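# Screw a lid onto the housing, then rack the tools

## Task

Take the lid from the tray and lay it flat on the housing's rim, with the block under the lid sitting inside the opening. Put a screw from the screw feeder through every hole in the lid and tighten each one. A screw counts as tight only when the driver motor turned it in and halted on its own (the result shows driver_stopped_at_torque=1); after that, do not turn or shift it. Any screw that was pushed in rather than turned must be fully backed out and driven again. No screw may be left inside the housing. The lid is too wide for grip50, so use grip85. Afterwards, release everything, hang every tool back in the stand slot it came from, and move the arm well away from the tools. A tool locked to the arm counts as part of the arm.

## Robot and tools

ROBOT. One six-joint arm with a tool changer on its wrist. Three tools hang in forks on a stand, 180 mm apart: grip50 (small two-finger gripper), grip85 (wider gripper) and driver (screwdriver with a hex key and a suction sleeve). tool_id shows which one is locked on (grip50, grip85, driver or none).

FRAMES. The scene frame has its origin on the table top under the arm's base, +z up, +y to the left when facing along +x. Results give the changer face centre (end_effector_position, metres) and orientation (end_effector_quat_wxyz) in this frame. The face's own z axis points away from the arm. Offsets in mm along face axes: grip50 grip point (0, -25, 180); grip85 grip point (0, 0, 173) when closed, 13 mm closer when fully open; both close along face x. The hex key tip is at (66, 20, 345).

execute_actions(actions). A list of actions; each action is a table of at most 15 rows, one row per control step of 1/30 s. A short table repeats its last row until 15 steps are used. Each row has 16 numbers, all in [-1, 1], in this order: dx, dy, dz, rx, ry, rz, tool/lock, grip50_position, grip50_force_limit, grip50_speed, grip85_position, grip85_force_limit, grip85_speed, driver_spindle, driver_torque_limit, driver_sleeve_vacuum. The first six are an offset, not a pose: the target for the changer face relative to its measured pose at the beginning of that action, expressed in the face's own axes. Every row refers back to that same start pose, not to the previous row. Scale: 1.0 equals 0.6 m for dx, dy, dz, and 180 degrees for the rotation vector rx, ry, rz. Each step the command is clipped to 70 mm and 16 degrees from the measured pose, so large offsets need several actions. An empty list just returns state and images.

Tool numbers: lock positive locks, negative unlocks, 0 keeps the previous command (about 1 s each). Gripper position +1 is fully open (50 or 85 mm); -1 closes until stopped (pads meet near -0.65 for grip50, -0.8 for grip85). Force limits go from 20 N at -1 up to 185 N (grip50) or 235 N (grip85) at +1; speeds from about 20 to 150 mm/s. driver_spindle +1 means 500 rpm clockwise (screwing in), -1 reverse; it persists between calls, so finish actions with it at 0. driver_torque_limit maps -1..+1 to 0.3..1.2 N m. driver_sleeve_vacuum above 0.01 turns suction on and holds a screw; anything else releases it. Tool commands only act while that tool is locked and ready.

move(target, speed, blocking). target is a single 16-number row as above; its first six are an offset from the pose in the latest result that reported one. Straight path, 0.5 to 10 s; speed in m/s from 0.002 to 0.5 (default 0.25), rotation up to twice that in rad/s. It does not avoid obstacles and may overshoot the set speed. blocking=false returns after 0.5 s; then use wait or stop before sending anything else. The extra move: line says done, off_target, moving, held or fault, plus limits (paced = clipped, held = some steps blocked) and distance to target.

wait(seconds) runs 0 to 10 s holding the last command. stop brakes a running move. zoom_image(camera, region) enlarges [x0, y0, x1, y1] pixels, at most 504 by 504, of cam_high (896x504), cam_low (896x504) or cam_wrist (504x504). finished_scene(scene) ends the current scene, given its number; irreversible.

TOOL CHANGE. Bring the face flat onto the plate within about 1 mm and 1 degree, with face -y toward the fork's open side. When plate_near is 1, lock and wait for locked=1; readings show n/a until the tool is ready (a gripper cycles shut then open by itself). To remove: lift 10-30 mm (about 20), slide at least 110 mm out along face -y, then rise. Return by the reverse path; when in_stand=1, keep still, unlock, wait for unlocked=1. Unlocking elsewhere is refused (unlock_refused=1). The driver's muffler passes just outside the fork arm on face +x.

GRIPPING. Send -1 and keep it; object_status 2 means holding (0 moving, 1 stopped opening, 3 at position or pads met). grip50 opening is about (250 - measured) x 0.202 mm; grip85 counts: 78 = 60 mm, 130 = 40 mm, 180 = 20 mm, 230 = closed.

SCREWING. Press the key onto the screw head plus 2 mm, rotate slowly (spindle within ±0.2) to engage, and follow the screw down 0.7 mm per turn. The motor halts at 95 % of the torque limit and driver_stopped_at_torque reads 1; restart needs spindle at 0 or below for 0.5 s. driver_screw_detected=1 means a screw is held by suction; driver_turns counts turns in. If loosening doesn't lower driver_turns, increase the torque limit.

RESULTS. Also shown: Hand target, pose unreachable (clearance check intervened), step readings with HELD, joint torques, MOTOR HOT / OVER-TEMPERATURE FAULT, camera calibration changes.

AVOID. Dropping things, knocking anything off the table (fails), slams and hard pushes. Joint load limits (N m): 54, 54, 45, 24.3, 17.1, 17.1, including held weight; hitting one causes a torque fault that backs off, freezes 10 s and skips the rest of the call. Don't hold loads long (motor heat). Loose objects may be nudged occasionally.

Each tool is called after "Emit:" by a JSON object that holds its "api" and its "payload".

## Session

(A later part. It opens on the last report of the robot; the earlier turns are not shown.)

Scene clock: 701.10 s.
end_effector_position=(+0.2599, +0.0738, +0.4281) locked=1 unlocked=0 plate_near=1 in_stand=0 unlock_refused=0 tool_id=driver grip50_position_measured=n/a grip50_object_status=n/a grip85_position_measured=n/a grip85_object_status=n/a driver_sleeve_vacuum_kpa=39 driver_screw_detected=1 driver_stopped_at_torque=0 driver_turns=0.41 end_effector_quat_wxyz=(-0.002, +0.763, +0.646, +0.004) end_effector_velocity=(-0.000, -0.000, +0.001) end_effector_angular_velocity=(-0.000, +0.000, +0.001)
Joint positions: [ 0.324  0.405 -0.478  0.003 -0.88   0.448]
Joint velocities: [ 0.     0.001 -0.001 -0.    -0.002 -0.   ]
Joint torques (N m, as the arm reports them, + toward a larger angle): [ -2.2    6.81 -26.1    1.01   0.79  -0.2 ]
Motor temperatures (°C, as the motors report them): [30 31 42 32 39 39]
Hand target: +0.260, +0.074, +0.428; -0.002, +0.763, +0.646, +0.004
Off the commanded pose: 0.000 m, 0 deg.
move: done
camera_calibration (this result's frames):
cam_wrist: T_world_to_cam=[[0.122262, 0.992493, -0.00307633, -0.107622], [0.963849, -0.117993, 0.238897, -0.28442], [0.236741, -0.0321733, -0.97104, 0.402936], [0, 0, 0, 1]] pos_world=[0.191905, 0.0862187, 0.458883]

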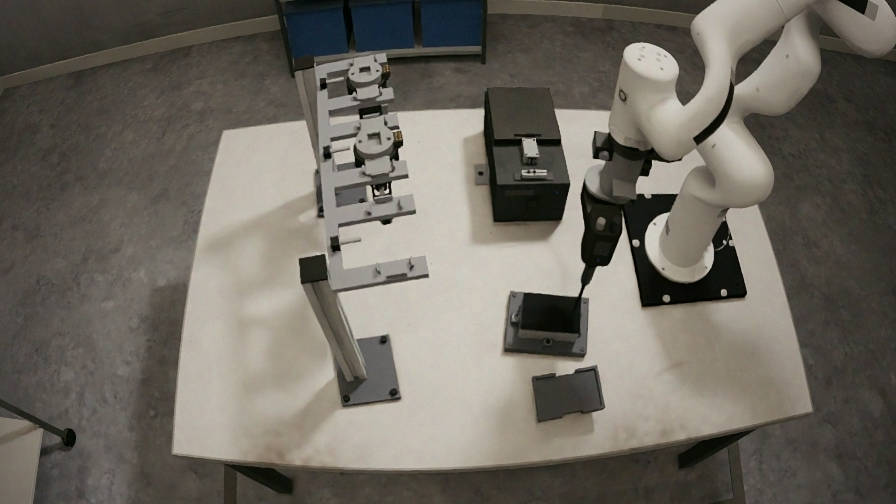

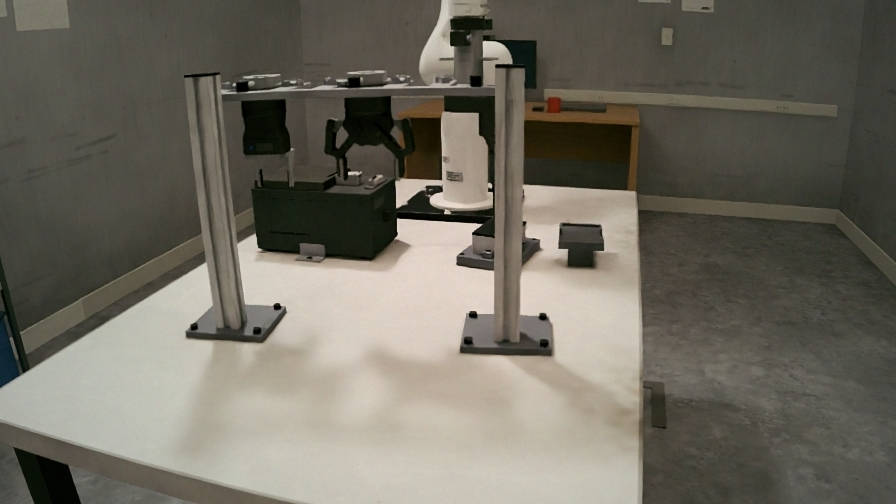

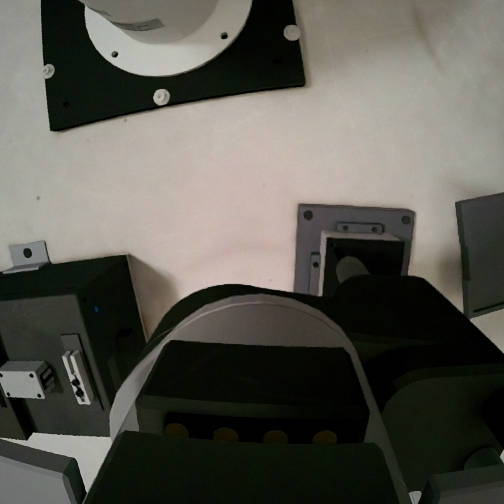

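Emit:
{"api": "move", "payload": {"target": [0.005,0.005,0,0,0,0,0,0,0,0,0,0,0,0,-1,1], "speed": 0.02}}

Emit:
{"api": "zoom_image", "payload": {"camera": "cam_wrist", "region": [315,225,355,265]}}

Scene clock: 731.60 s.
end_effector_position=(+0.2633, +0.0762, +0.4281) locked=1 unlocked=0 plate_near=1 in_stand=0 unlock_refused=0 tool_id=driver grip50_position_measured=n/a grip50_object_status=n/a grip85_position_measured=n/a grip85_object_status=n/a driver_sleeve_vacuum_kpa=39 driver_screw_detected=1 driver_stopped_at_torque=0 driver_turns=0.41 end_effector_quat_wxyz=(-0.002, +0.763, +0.646, +0.004) end_effector_velocity=(+0.001, +0.000, +0.000) end_effector_angular_velocity=(-0.001, +0.001, -0.000)
Joint positions: [ 0.329  0.392 -0.486  0.003 -0.876  0.453]
Joint velocities: [ 0.001 -0.002 -0.002 -0.001 -0.     0.001]
Joint torques (N m, as the arm reports them, + toward a larger angle): [ -2.27   8.42 -25.96   0.75   0.86  -0.29]
Motor temperatures (°C, as the motors report them): [30 31 42 32 39 39]
Hand target: +0.263, +0.076, +0.428; -0.002, +0.763, +0.646, +0.004
Off the commanded pose: 0.000 m, 0 deg.
move: done
camera_calibration (this result's frames):
cam_wrist: T_world_to_cam=[[0.122262, 0.992493, -0.00306866, -0.110456], [0.963849, -0.117995, 0.238899, -0.287432], [0.236743, -0.032166, -0.97104, 0.402227], [0, 0, 0, 1]] pos_world=[0.195321, 0.0886492, 0.458907]

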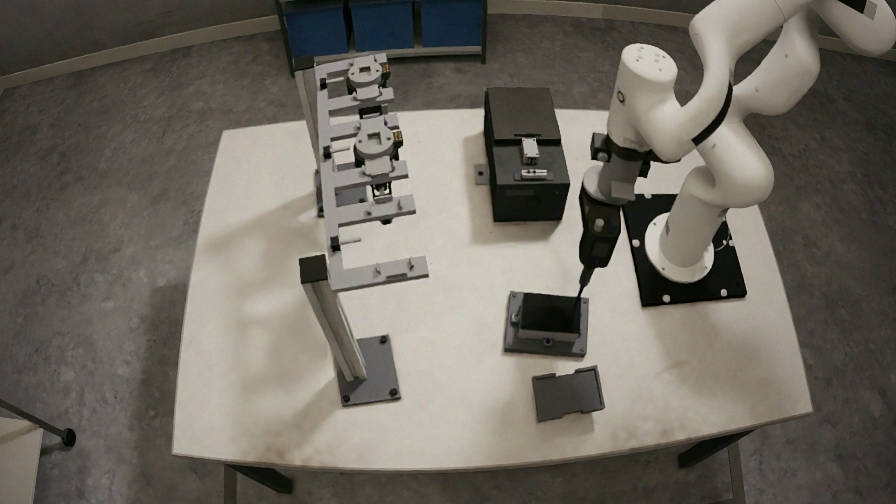

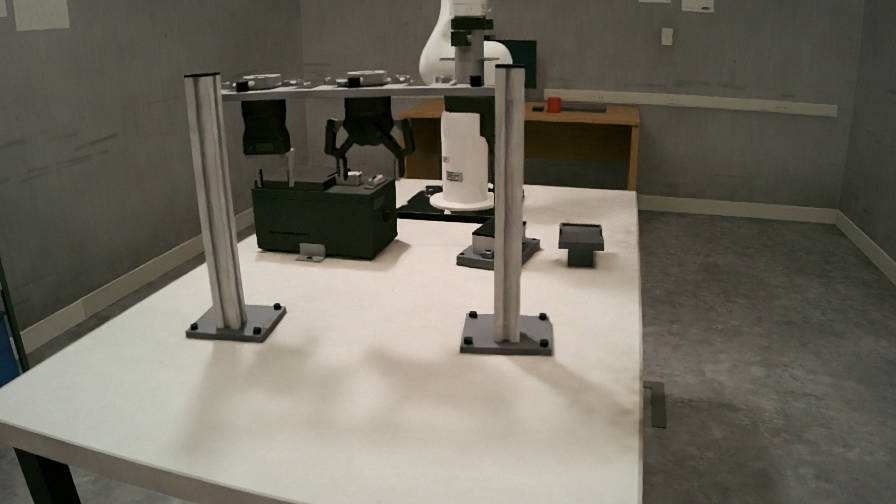

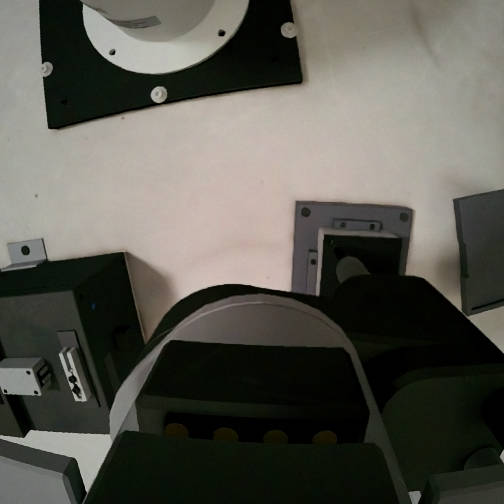

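Region (315, 225, 355, 265) of cam_wrist's 504x504 image, scaled by 12.600, with more detail than that image has.

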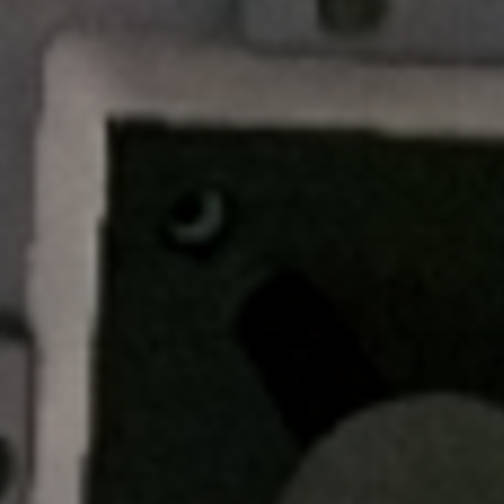

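Emit:
{"api": "move", "payload": {"target": [-0.0052,-0.004,0.004,0,0,0,0,0,0,0,0,0,0,0,-1,1], "speed": 0.02}}

Emit:
{"api": "zoom_image", "payload": {"camera": "cam_high", "region": [560,280,600,320]}}

Emit:
{"api": "zoom_image", "payload": {"camera": "cam_wrist", "region": [315,225,355,265]}}

Scene clock: 771.07 s.
end_effector_position=(+0.2604, +0.0736, +0.4257) locked=1 unlocked=0 plate_near=1 in_stand=0 unlock_refused=0 tool_id=driver grip50_position_measured=n/a grip50_object_status=n/a grip85_position_measured=n/a grip85_object_status=n/a driver_sleeve_vacuum_kpa=39 driver_screw_detected=1 driver_stopped_at_torque=0 driver_turns=0.41 end_effector_quat_wxyz=(-0.002, +0.763, +0.646, +0.004) end_effector_velocity=(-0.000, -0.001, -0.000) end_effector_angular_velocity=(+0.000, -0.002, -0.000)
Joint positions: [ 0.322  0.4   -0.475  0.003 -0.873  0.447]
Joint velocities: [-0.002  0.002  0.001 -0.     0.001 -0.001]
Joint torques (N m, as the arm reports them, + toward a larger angle): [ -1.72   8.92 -25.69   1.01   0.82  -0.3 ]
Motor temperatures (°C, as the motors report them): [30 30 42 32 39 39]
Hand target: +0.260, +0.074, +0.426; -0.002, +0.763, +0.646, +0.004
Off the commanded pose: 0.000 m, 0 deg.
move: done
camera_calibration (this result's frames):
cam_wrist: T_world_to_cam=[[0.122274, 0.992492, -0.0030969, -0.107495], [0.963853, -0.118, 0.23888, -0.284415], [0.236721, -0.0321938, -0.971044, 0.400496], [0, 0, 0, 1]] pos_world=[0.192473, 0.0860203, 0.456508]

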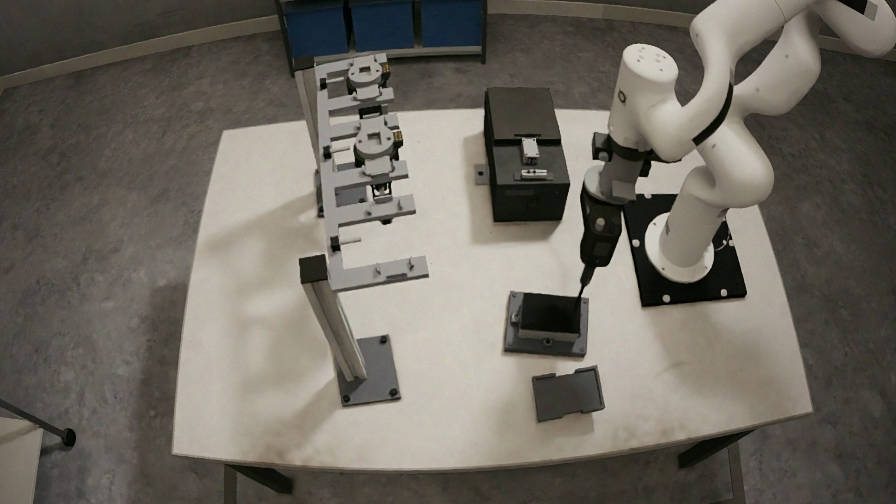

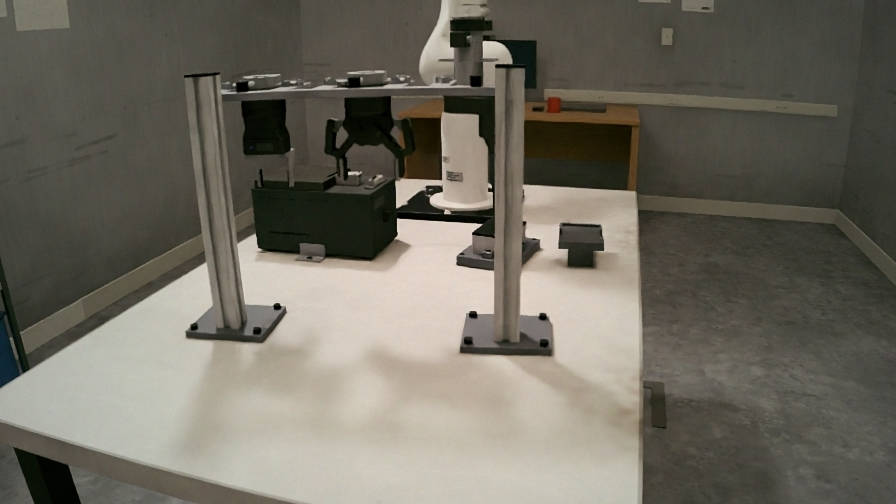

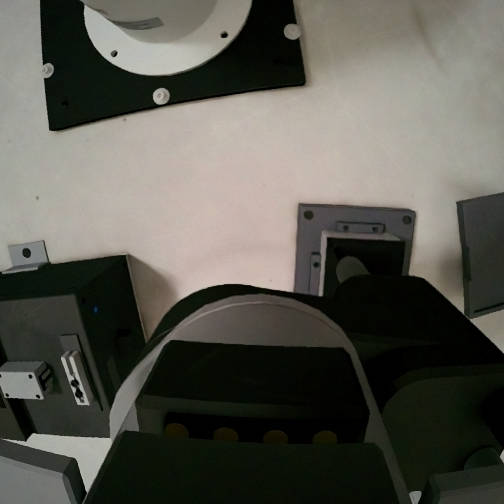

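Region (560, 280, 600, 320) of cam_high's 896x504 image, scaled by 12.600, with more detail than that image has.

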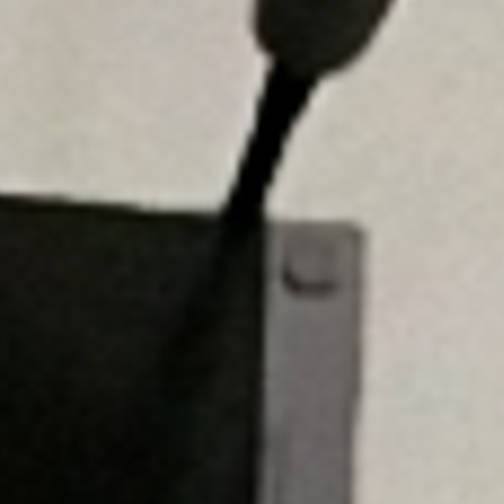

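Region (315, 225, 355, 265) of cam_wrist's 504x504 image, scaled by 12.600, with more detail than that image has.

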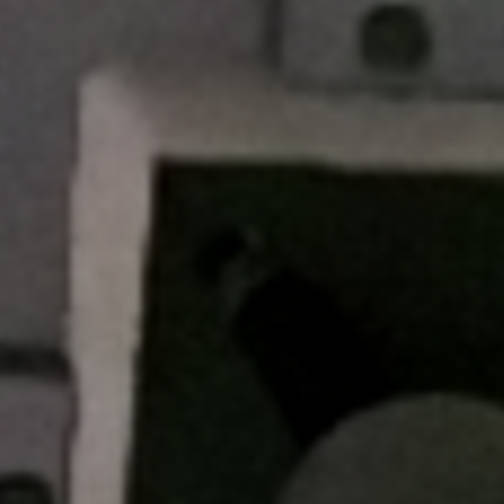

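Emit:
{"api": "execute_actions", "payload": {"actions": [[[0,0,0.002,0,0,0,0,0,0,0,0,0,0,0,-1,1]],[[0,0,0.002,0,0,0,0,0,0,0,0,0,0,0,-1,1]],[[0,0,0.002,0,0,0,0,0,0,0,0,0,0,0,-1,1]]]}}

Scene clock: 780.33 s.
end_effector_position=(+0.2604, +0.0736, +0.4222) locked=1 unlocked=0 plate_near=1 in_stand=0 unlock_refused=0 tool_id=driver grip50_position_measured=n/a grip50_object_status=n/a grip85_position_measured=n/a grip85_object_status=n/a driver_sleeve_vacuum_kpa=34 driver_screw_detected=1 driver_stopped_at_torque=0 driver_turns=0.41 end_effector_quat_wxyz=(-0.002, +0.763, +0.646, +0.004) end_effector_velocity=(+0.000, -0.000, +0.000) end_effector_angular_velocity=(+0.000, -0.001, -0.001)
Joint positions: [ 0.323  0.396 -0.47   0.003 -0.863  0.446]
Joint velocities: [-0.001  0.001 -0.    -0.    -0.    -0.   ]
Joint torques (N m, as the arm reports them, + toward a larger angle): [ -1.72   8.03 -25.68   0.49   0.88  -0.27]
Motor temperatures (°C, as the motors report them): [30 30 42 32 39 39]
Hand target: +0.260, +0.074, +0.422; -0.002, +0.763, +0.646, +0.004
Off the commanded pose: 0.000 m, 0 deg.
Step readings (end_effector_position; steps 1 to 15: 1st action; 16 to 30: 2nd action; 31 to 45: 3rd action):
0: (+0.2604, +0.0736, +0.4257)
1: (+0.2604, +0.0736, +0.4257)
2: (+0.2604, +0.0736, +0.4256)
4: (+0.2604, +0.0736, +0.4250)
8: (+0.2604, +0.0736, +0.4246)
15: (+0.2604, +0.0736, +0.4245)
16: (+0.2604, +0.0736, +0.4245)
17: (+0.2605, +0.0736, +0.4244)
19: (+0.2605, +0.0736, +0.4238)
23: (+0.2604, +0.0736, +0.4234)
30: (+0.2604, +0.0736, +0.4233)
31: (+0.2604, +0.0736, +0.4233)
32: (+0.2605, +0.0736, +0.4232)
34: (+0.2605, +0.0736, +0.4226)
38: (+0.2604, +0.0736, +0.4222)
45: end_effector_position above
camera_calibration (this result's frames):
cam_wrist: T_world_to_cam=[[0.122287, 0.99249, -0.00309045, -0.10754], [0.963842, -0.118013, 0.238916, -0.283584], [0.236757, -0.032195, -0.971035, 0.397007], [0, 0, 0, 1]] pos_world=[0.192486, 0.0860475, 0.452928]

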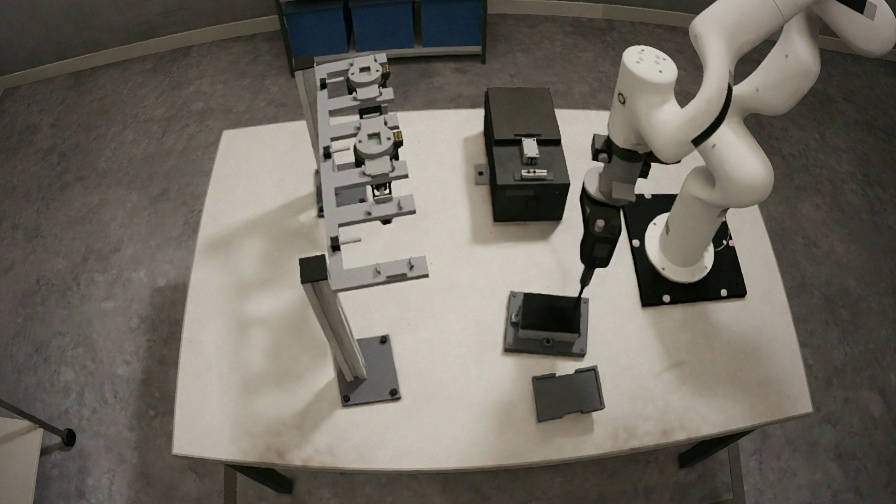

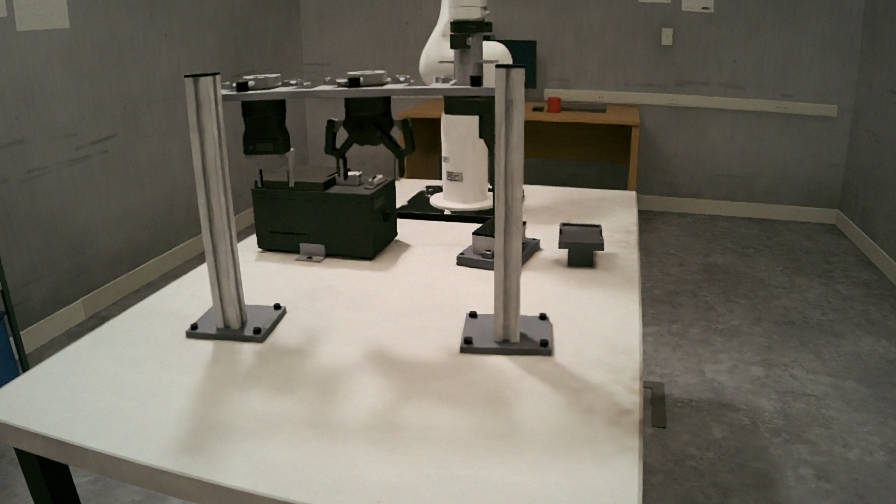

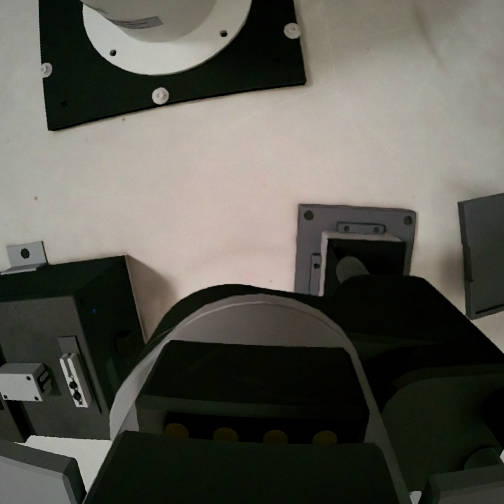

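Emit:
{"api": "zoom_image", "payload": {"camera": "cam_low", "region": [470,190,550,270]}}

Emit:
{"api": "zoom_image", "payload": {"camera": "cam_wrist", "region": [320,230,350,260]}}

Region (470, 190, 550, 270) of cam_low's 896x504 image, scaled by 6.300, with more detail than that image has.

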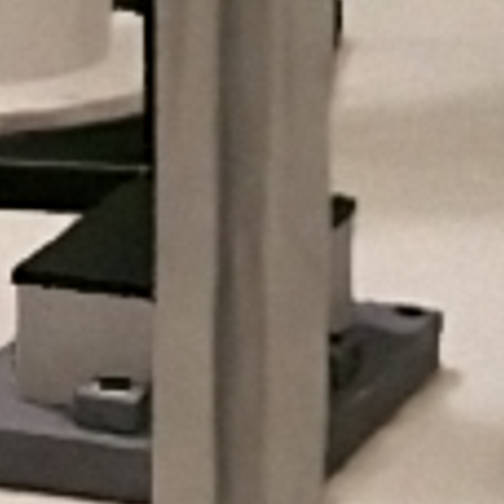

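Region (320, 230, 350, 260) of cam_wrist's 504x504 image, scaled by 16.800, with more detail than that image has.

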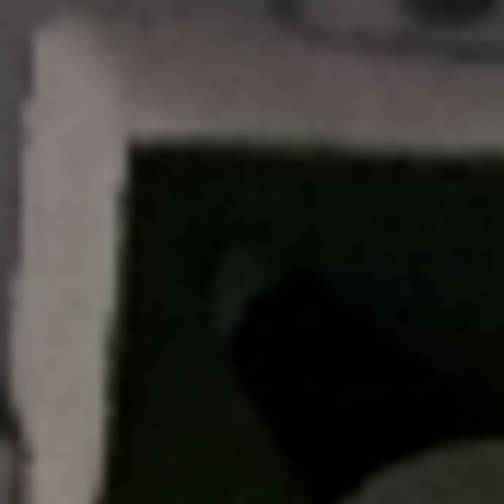

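Emit:
{"api": "execute_actions", "payload": {"actions": [[[0.0006,0,0,0,0,0,0,0,0,0,0,0,0,0,-1,1]]]}}

Scene clock: 818.37 s.
end_effector_position=(+0.2605, +0.0740, +0.4222) locked=1 unlocked=0 plate_near=1 in_stand=0 unlock_refused=0 tool_id=driver grip50_position_measured=n/a grip50_object_status=n/a grip85_position_measured=n/a grip85_object_status=n/a driver_sleeve_vacuum_kpa=28 driver_screw_detected=0 driver_stopped_at_torque=0 driver_turns=0.41 end_effector_quat_wxyz=(-0.002, +0.763, +0.646, +0.004) end_effector_velocity=(+0.000, -0.000, +0.000) end_effector_angular_velocity=(-0.001, +0.000, +0.000)
Joint positions: [ 0.324  0.395 -0.47   0.003 -0.863  0.448]
Joint velocities: [-0.    -0.    -0.001 -0.001 -0.001  0.   ]
Joint torques (N m, as the arm reports them, + toward a larger angle): [ -1.91   8.48 -25.94   0.92   0.86  -0.22]
Motor temperatures (°C, as the motors report them): [30 30 42 32 39 39]
Hand target: +0.261, +0.074, +0.422; -0.002, +0.763, +0.646, +0.004
Off the commanded pose: 0.000 m, 0 deg.
Step readings (end_effector_position):
0: (+0.2604, +0.0736, +0.4221)
1: (+0.2604, +0.0736, +0.4221)
2: (+0.2605, +0.0737, +0.4221)
4: (+0.2605, +0.0739, +0.4222)
8: (+0.2605, +0.0740, +0.4222)
15: end_effector_position above
camera_calibration (this result's frames):
cam_wrist: T_world_to_cam=[[0.122287, 0.99249, -0.00310429, -0.10789], [0.963848, -0.118011, 0.238894, -0.283588], [0.236734, -0.0322059, -0.971041, 0.397014], [0, 0, 0, 1]] pos_world=[0.192543, 0.0863991, 0.45293]

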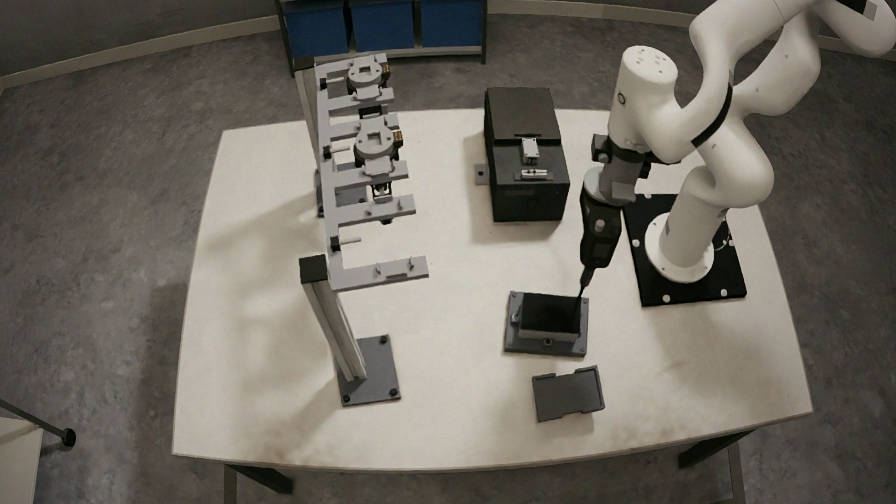

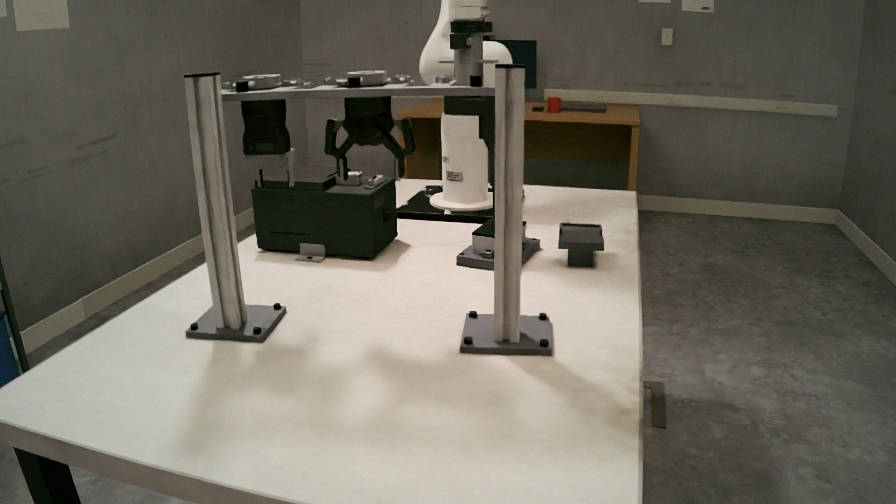

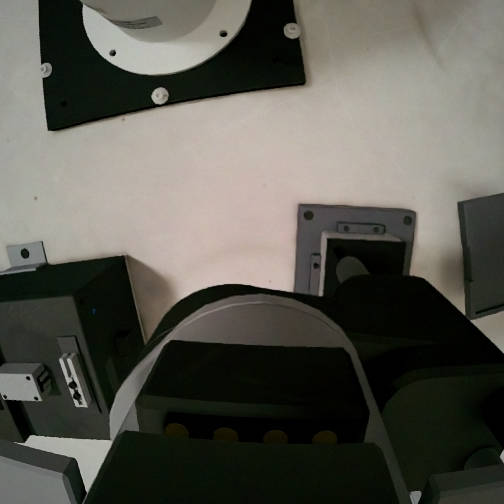

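Emit:
{"api": "execute_actions", "payload": {"actions": [[[-0.0011,0,0,0,0,0,0,0,0,0,0,0,0,0,-1,1]]]}}

Scene clock: 822.70 s.
end_effector_position=(+0.2604, +0.0733, +0.4222) locked=1 unlocked=0 plate_near=1 in_stand=0 unlock_refused=0 tool_id=driver grip50_position_measured=n/a grip50_object_status=n/a grip85_position_measured=n/a grip85_object_status=n/a driver_sleeve_vacuum_kpa=37 driver_screw_detected=1 driver_stopped_at_torque=0 driver_turns=0.41 end_effector_quat_wxyz=(-0.002, +0.763, +0.646, +0.004) end_effector_velocity=(-0.000, +0.000, -0.000) end_effector_angular_velocity=(-0.001, +0.001, +0.001)
Joint positions: [ 0.322  0.396 -0.469  0.003 -0.863  0.446]
Joint velocities: [ 0.001 -0.     0.    -0.001 -0.001 -0.   ]
Joint torques (N m, as the arm reports them, + toward a larger angle): [ -1.8    8.47 -25.88   0.74   0.89  -0.23]
Motor temperatures (°C, as the motors report them): [30 30 42 32 39 39]
Hand target: +0.260, +0.073, +0.422; -0.002, +0.763, +0.646, +0.004
Off the commanded pose: 0.000 m, 0 deg.
Step readings (end_effector_position):
0: (+0.2605, +0.0740, +0.4222)
1: (+0.2605, +0.0740, +0.4222)
2: (+0.2605, +0.0739, +0.4222)
4: (+0.2605, +0.0736, +0.4222)
8: (+0.2604, +0.0734, +0.4222)
15: end_effector_position above
camera_calibration (this result's frames):
cam_wrist: T_world_to_cam=[[0.122284, 0.99249, -0.00309793, -0.107236], [0.963846, -0.118009, 0.238905, -0.283564], [0.236745, -0.0322002, -0.971038, 0.397011], [0, 0, 0, 1]] pos_world=[0.192435, 0.0857517, 0.452925]

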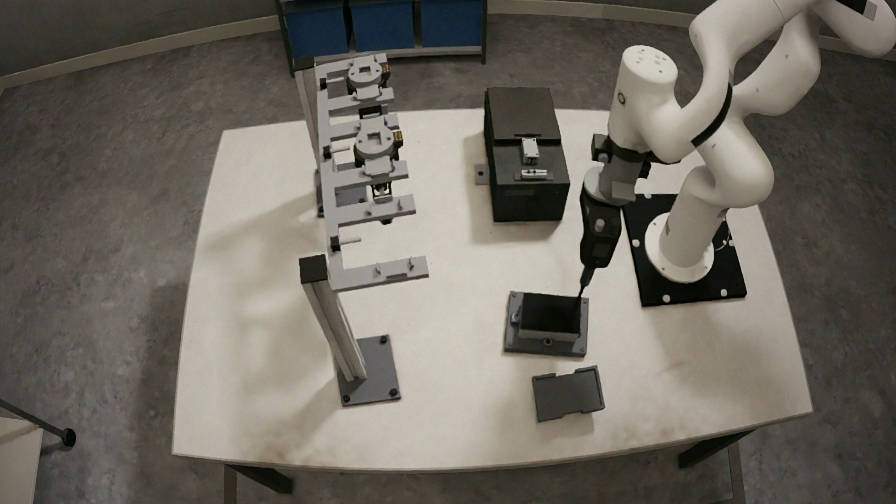

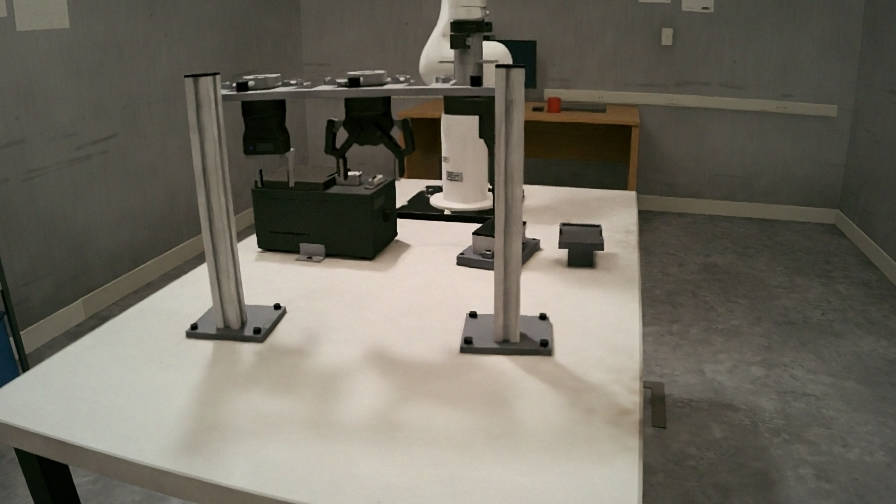

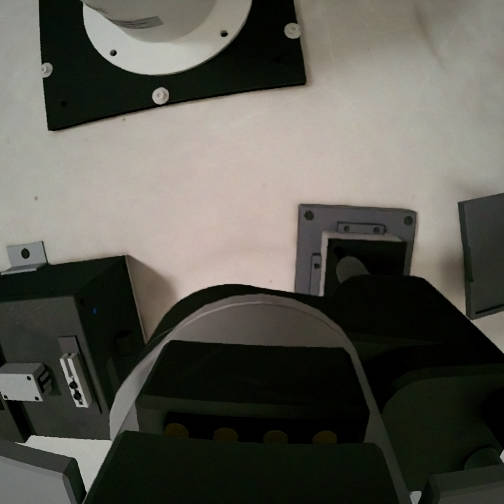

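Emit:
{"api": "execute_actions", "payload": {"actions": [[[-0.0005,0,0,0,0,0,0,0,0,0,0,0,0,0,-1,1]]]}}

Scene clock: 828.20 s.
end_effector_position=(+0.2603, +0.0731, +0.4221) locked=1 unlocked=0 plate_near=1 in_stand=0 unlock_refused=0 tool_id=driver grip50_position_measured=n/a grip50_object_status=n/a grip85_position_measured=n/a grip85_object_status=n/a driver_sleeve_vacuum_kpa=38 driver_screw_detected=1 driver_stopped_at_torque=0 driver_turns=0.41 end_effector_quat_wxyz=(-0.002, +0.763, +0.646, +0.004) end_effector_velocity=(+0.000, +0.000, +0.000) end_effector_angular_velocity=(+0.001, -0.001, +0.001)
Joint positions: [ 0.321  0.397 -0.469  0.003 -0.863  0.445]
Joint velocities: [ 0.001 -0.    -0.     0.     0.001  0.   ]
Joint torques (N m, as the arm reports them, + toward a larger angle): [ -2.3    8.37 -26.08   0.65   0.89  -0.27]
Motor temperatures (°C, as the motors report them): [30 30 42 32 39 39]
Hand target: +0.260, +0.073, +0.422; -0.002, +0.763, +0.646, +0.004
Off the commanded pose: 0.000 m, 0 deg.
Step readings (end_effector_position):
0: (+0.2604, +0.0733, +0.4222)
1: (+0.2604, +0.0733, +0.4222)
2: (+0.2604, +0.0733, +0.4222)
4: (+0.2604, +0.0732, +0.4222)
8: (+0.2604, +0.0731, +0.4222)
15: end_effector_position above
camera_calibration (this result's frames):
cam_wrist: T_world_to_cam=[[0.122282, 0.992491, -0.00309484, -0.106939], [0.963845, -0.118008, 0.238908, -0.283553], [0.236749, -0.0321972, -0.971037, 0.39701], [0, 0, 0, 1]] pos_world=[0.192386, 0.0854576, 0.452923]

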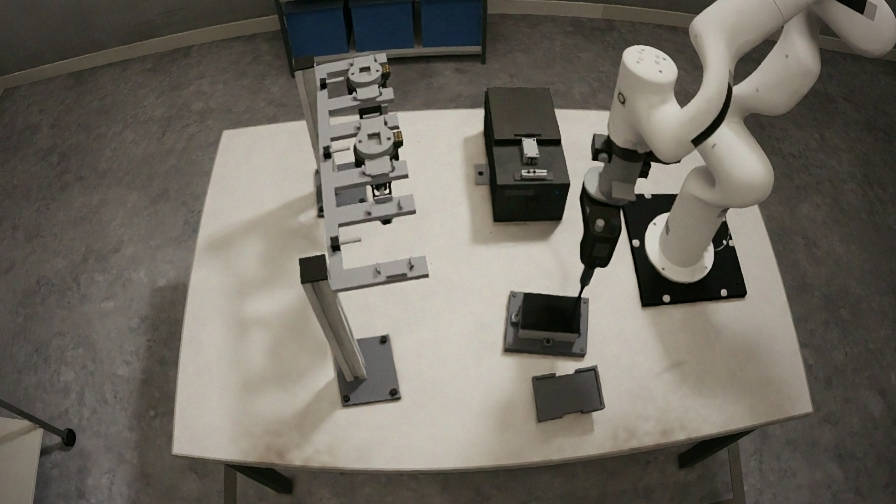

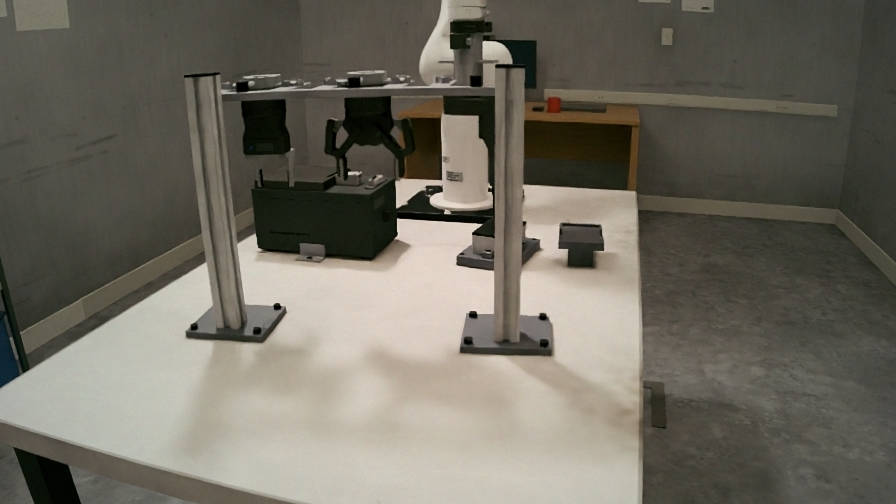

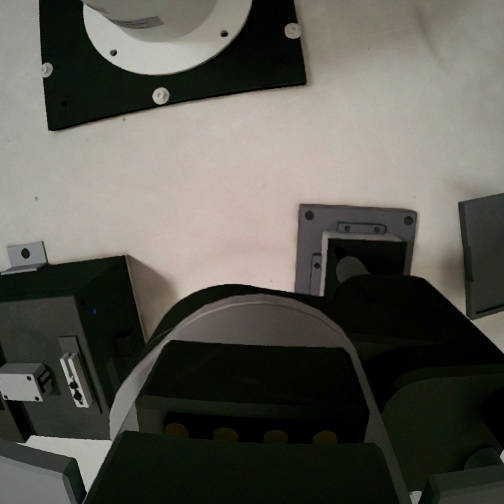

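Emit:
{"api": "execute_actions", "payload": {"actions": [[[0,-0.0005,0,0,0,0,0,0,0,0,0,0,0,0,-1,1]]]}}

Scene clock: 835.40 s.
end_effector_position=(+0.2601, +0.0731, +0.4222) locked=1 unlocked=0 plate_near=1 in_stand=0 unlock_refused=0 tool_id=driver grip50_position_measured=n/a grip50_object_status=n/a grip85_position_measured=n/a grip85_object_status=n/a driver_sleeve_vacuum_kpa=39 driver_screw_detected=1 driver_stopped_at_torque=0 driver_turns=0.41 end_effector_quat_wxyz=(-0.002, +0.763, +0.646, +0.004) end_effector_velocity=(-0.000, +0.000, -0.000) end_effector_angular_velocity=(+0.000, +0.002, -0.001)
Joint positions: [ 0.321  0.398 -0.469  0.003 -0.864  0.445]
Joint velocities: [-0.    -0.     0.001  0.001 -0.001  0.   ]
Joint torques (N m, as the arm reports them, + toward a larger angle): [ -1.34   9.77 -25.74   0.83   0.73  -0.3 ]
Motor temperatures (°C, as the motors report them): [30 30 42 32 39 39]
Hand target: +0.260, +0.073, +0.422; -0.002, +0.763, +0.646, +0.004
Off the commanded pose: 0.000 m, 0 deg.
Step readings (end_effector_position):
0: (+0.2603, +0.0730, +0.4221)
1: (+0.2603, +0.0730, +0.4221)
2: (+0.2603, +0.0731, +0.4222)
4: (+0.2602, +0.0731, +0.4221)
8: (+0.2601, +0.0731, +0.4222)
15: end_effector_position above
camera_calibration (this result's frames):
cam_wrist: T_world_to_cam=[[0.122286, 0.99249, -0.00308534, -0.106959], [0.963838, -0.118013, 0.238933, -0.283276], [0.236774, -0.0321918, -0.971031, 0.397073], [0, 0, 0, 1]] pos_world=[0.192095, 0.0855081, 0.452924]

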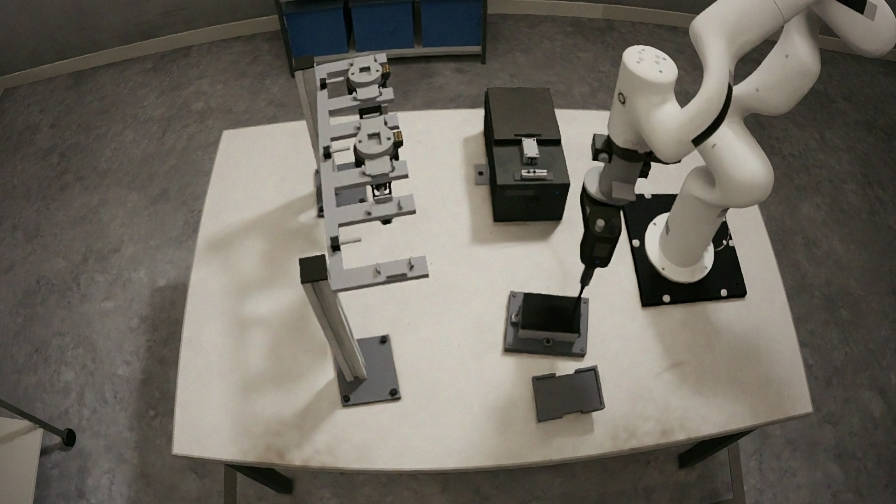

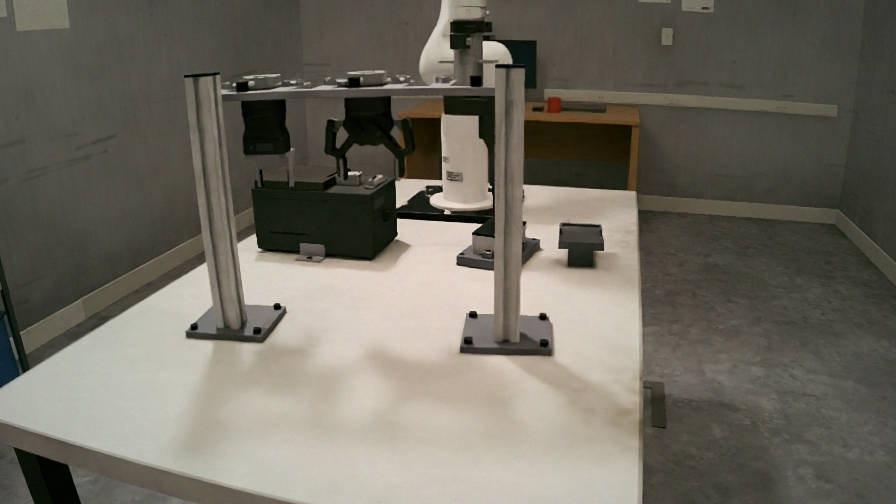

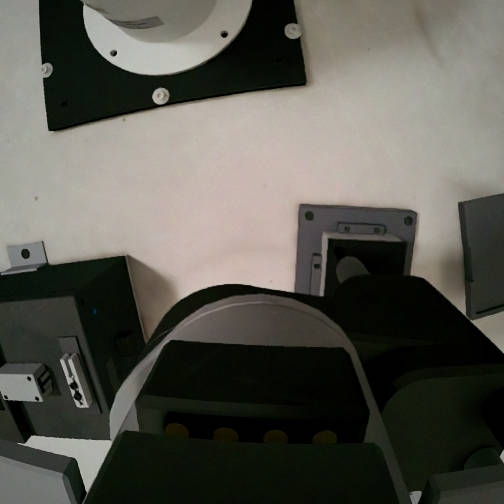

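Emit:
{"api": "execute_actions", "payload": {"actions": [[[0,-0.0004,0,0,0,0,0,0,0,0,0,0,0,0,-1,1]],[[0,0,0.002,0,0,0,0,0,0,0,0,0,0,0,-1,1]],[[0,0,0.002,0,0,0,0,0,0,0,0,0,0,0,-1,1]]]}}

Scene clock: 843.67 s.
end_effector_position=(+0.2598, +0.0732, +0.4198) locked=1 unlocked=0 plate_near=1 in_stand=0 unlock_refused=0 tool_id=driver grip50_position_measured=n/a grip50_object_status=n/a grip85_position_measured=n/a grip85_object_status=n/a driver_sleeve_vacuum_kpa=39 driver_screw_detected=1 driver_stopped_at_torque=0 driver_turns=0.41 end_effector_quat_wxyz=(-0.002, +0.763, +0.646, +0.004) end_effector_velocity=(-0.000, +0.000, -0.000) end_effector_angular_velocity=(+0.000, -0.000, +0.000)
Joint positions: [ 0.321  0.395 -0.464  0.003 -0.857  0.445]
Joint velocities: [ 0.    -0.     0.001  0.     0.001 -0.   ]
Joint torques (N m, as the arm reports them, + toward a larger angle): [ -2.03   8.26 -25.6    0.36   0.84  -0.21]
Motor temperatures (°C, as the motors report them): [30 30 42 32 39 39]
Hand target: +0.260, +0.073, +0.420; -0.002, +0.763, +0.646, +0.004
Off the commanded pose: 0.000 m, 0 deg.
Step readings (end_effector_position; steps 1 to 15: 1st action; 16 to 30: 2nd action; 31 to 45: 3rd action):
0: (+0.2601, +0.0731, +0.4221)
1: (+0.2601, +0.0731, +0.4221)
2: (+0.2600, +0.0731, +0.4222)
4: (+0.2599, +0.0731, +0.4222)
8: (+0.2598, +0.0731, +0.4221)
15: (+0.2598, +0.0731, +0.4222)
16: (+0.2598, +0.0731, +0.4221)
17: (+0.2598, +0.0732, +0.4220)
19: (+0.2598, +0.0732, +0.4214)
23: (+0.2598, +0.0731, +0.4210)
30: (+0.2598, +0.0732, +0.4210)
31: (+0.2598, +0.0732, +0.4210)
32: (+0.2599, +0.0732, +0.4208)
34: (+0.2598, +0.0732, +0.4202)
38: (+0.2598, +0.0732, +0.4198)
45: end_effector_position above
camera_calibration (this result's frames):
cam_wrist: T_world_to_cam=[[0.122295, 0.992489, -0.0030749, -0.107004], [0.963827, -0.118023, 0.238972, -0.282499], [0.236814, -0.0321888, -0.971022, 0.3948], [0, 0, 0, 1]] pos_world=[0.191872, 0.0855667, 0.45054]

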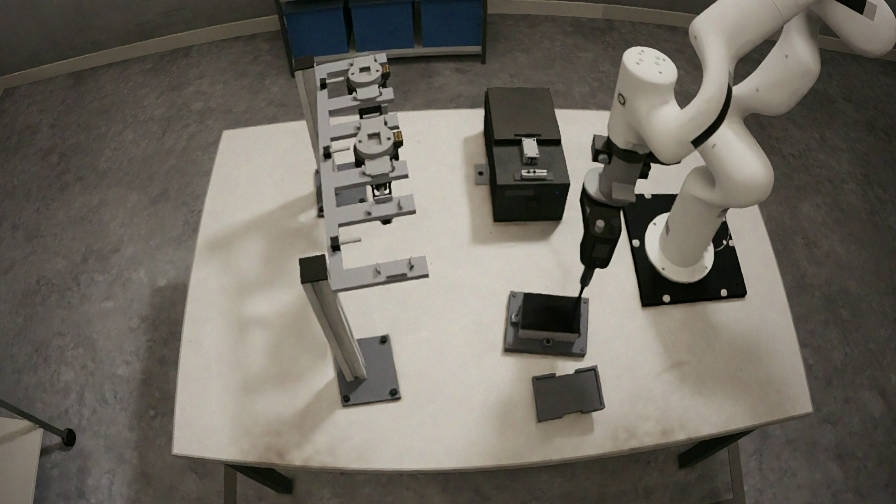

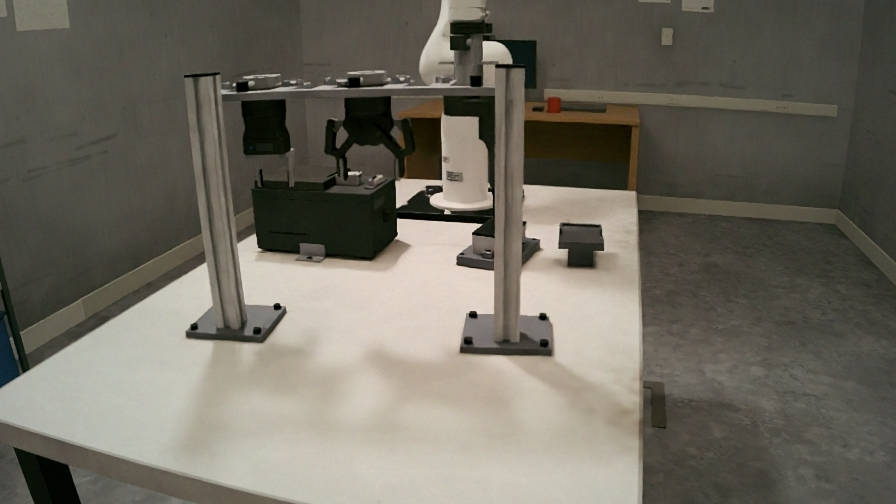

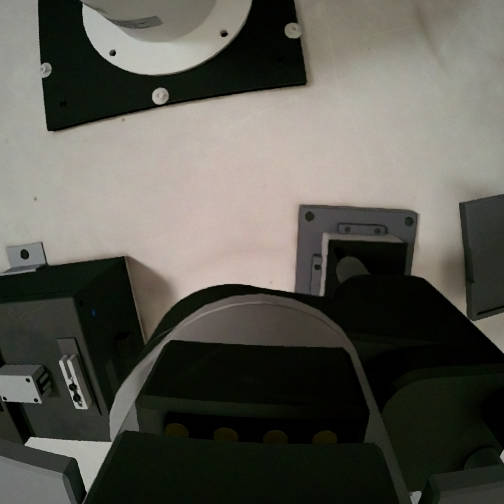

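Emit:
{"api": "execute_actions", "payload": {"actions": [[[0,0,0.002,0,0,0,0,0,0,0,0,0,0,0,-1,1]],[[0,0,0.002,0,0,0,0,0,0,0,0,0,0,0,-1,1]]]}}

Scene clock: 848.97 s.
end_effector_position=(+0.2599, +0.0732, +0.4174) locked=1 unlocked=0 plate_near=1 in_stand=0 unlock_refused=0 tool_id=driver grip50_position_measured=n/a grip50_object_status=n/a grip85_position_measured=n/a grip85_object_status=n/a driver_sleeve_vacuum_kpa=39 driver_screw_detected=1 driver_stopped_at_torque=0 driver_turns=0.41 end_effector_quat_wxyz=(-0.002, +0.763, +0.646, +0.004) end_effector_velocity=(+0.000, +0.000, -0.000) end_effector_angular_velocity=(+0.000, +0.000, -0.000)
Joint positions: [ 0.321  0.392 -0.461  0.003 -0.85   0.445]
Joint velocities: [ 0.    -0.001 -0.     0.     0.     0.   ]
Joint torques (N m, as the arm reports them, + toward a larger angle): [ -0.85   7.53 -24.46   0.58   0.93  -0.11]
Motor temperatures (°C, as the motors report them): [30 30 42 32 39 39]
Hand target: +0.260, +0.073, +0.417; -0.002, +0.763, +0.646, +0.004
Off the commanded pose: 0.000 m, 0 deg.
Step readings (end_effector_position; steps 1 to 15: 1st action; 16 to 30: 2nd action):
0: (+0.2598, +0.0732, +0.4198)
1: (+0.2598, +0.0732, +0.4198)
2: (+0.2599, +0.0732, +0.4196)
4: (+0.2599, +0.0732, +0.4190)
8: (+0.2598, +0.0732, +0.4186)
15: (+0.2598, +0.0732, +0.4186)
16: (+0.2598, +0.0732, +0.4186)
17: (+0.2599, +0.0732, +0.4184)
19: (+0.2599, +0.0732, +0.4180)
23: (+0.2599, +0.0732, +0.4176)
30: end_effector_position above
camera_calibration (this result's frames):
cam_wrist: T_world_to_cam=[[0.122308, 0.992488, -0.00301619, -0.107068], [0.96379, -0.118045, 0.23911, -0.282018], [0.236957, -0.032152, -0.970988, 0.392467], [0, 0, 0, 1]] pos_world=[0.191904, 0.0855915, 0.448191]

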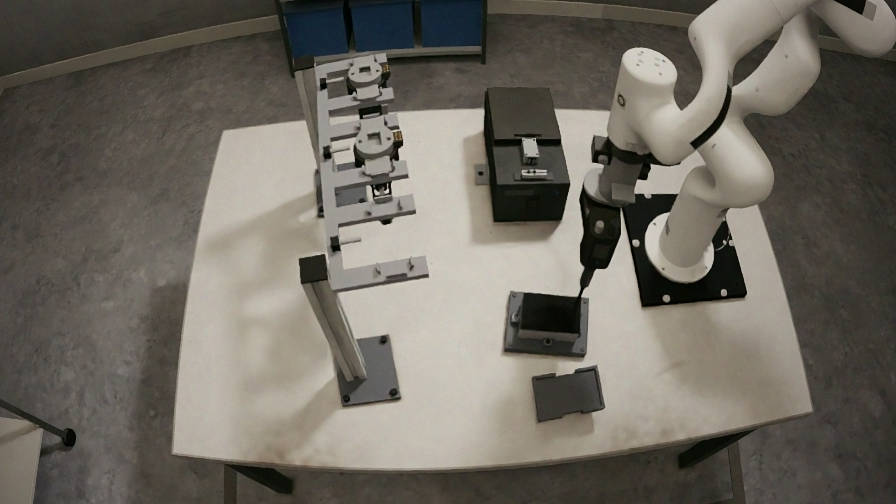

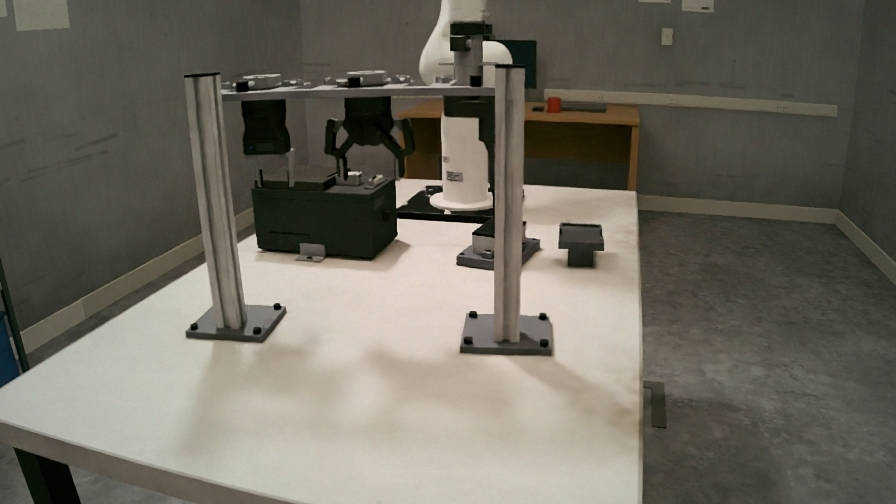

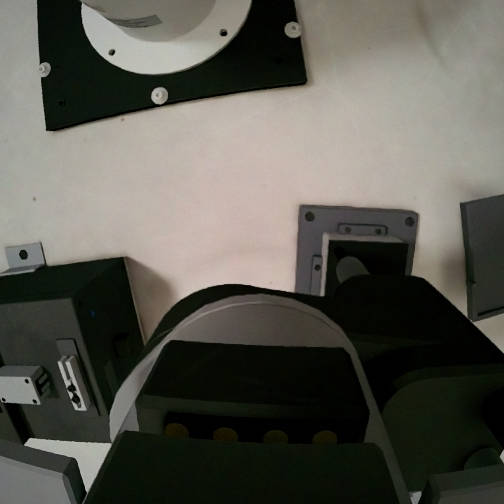

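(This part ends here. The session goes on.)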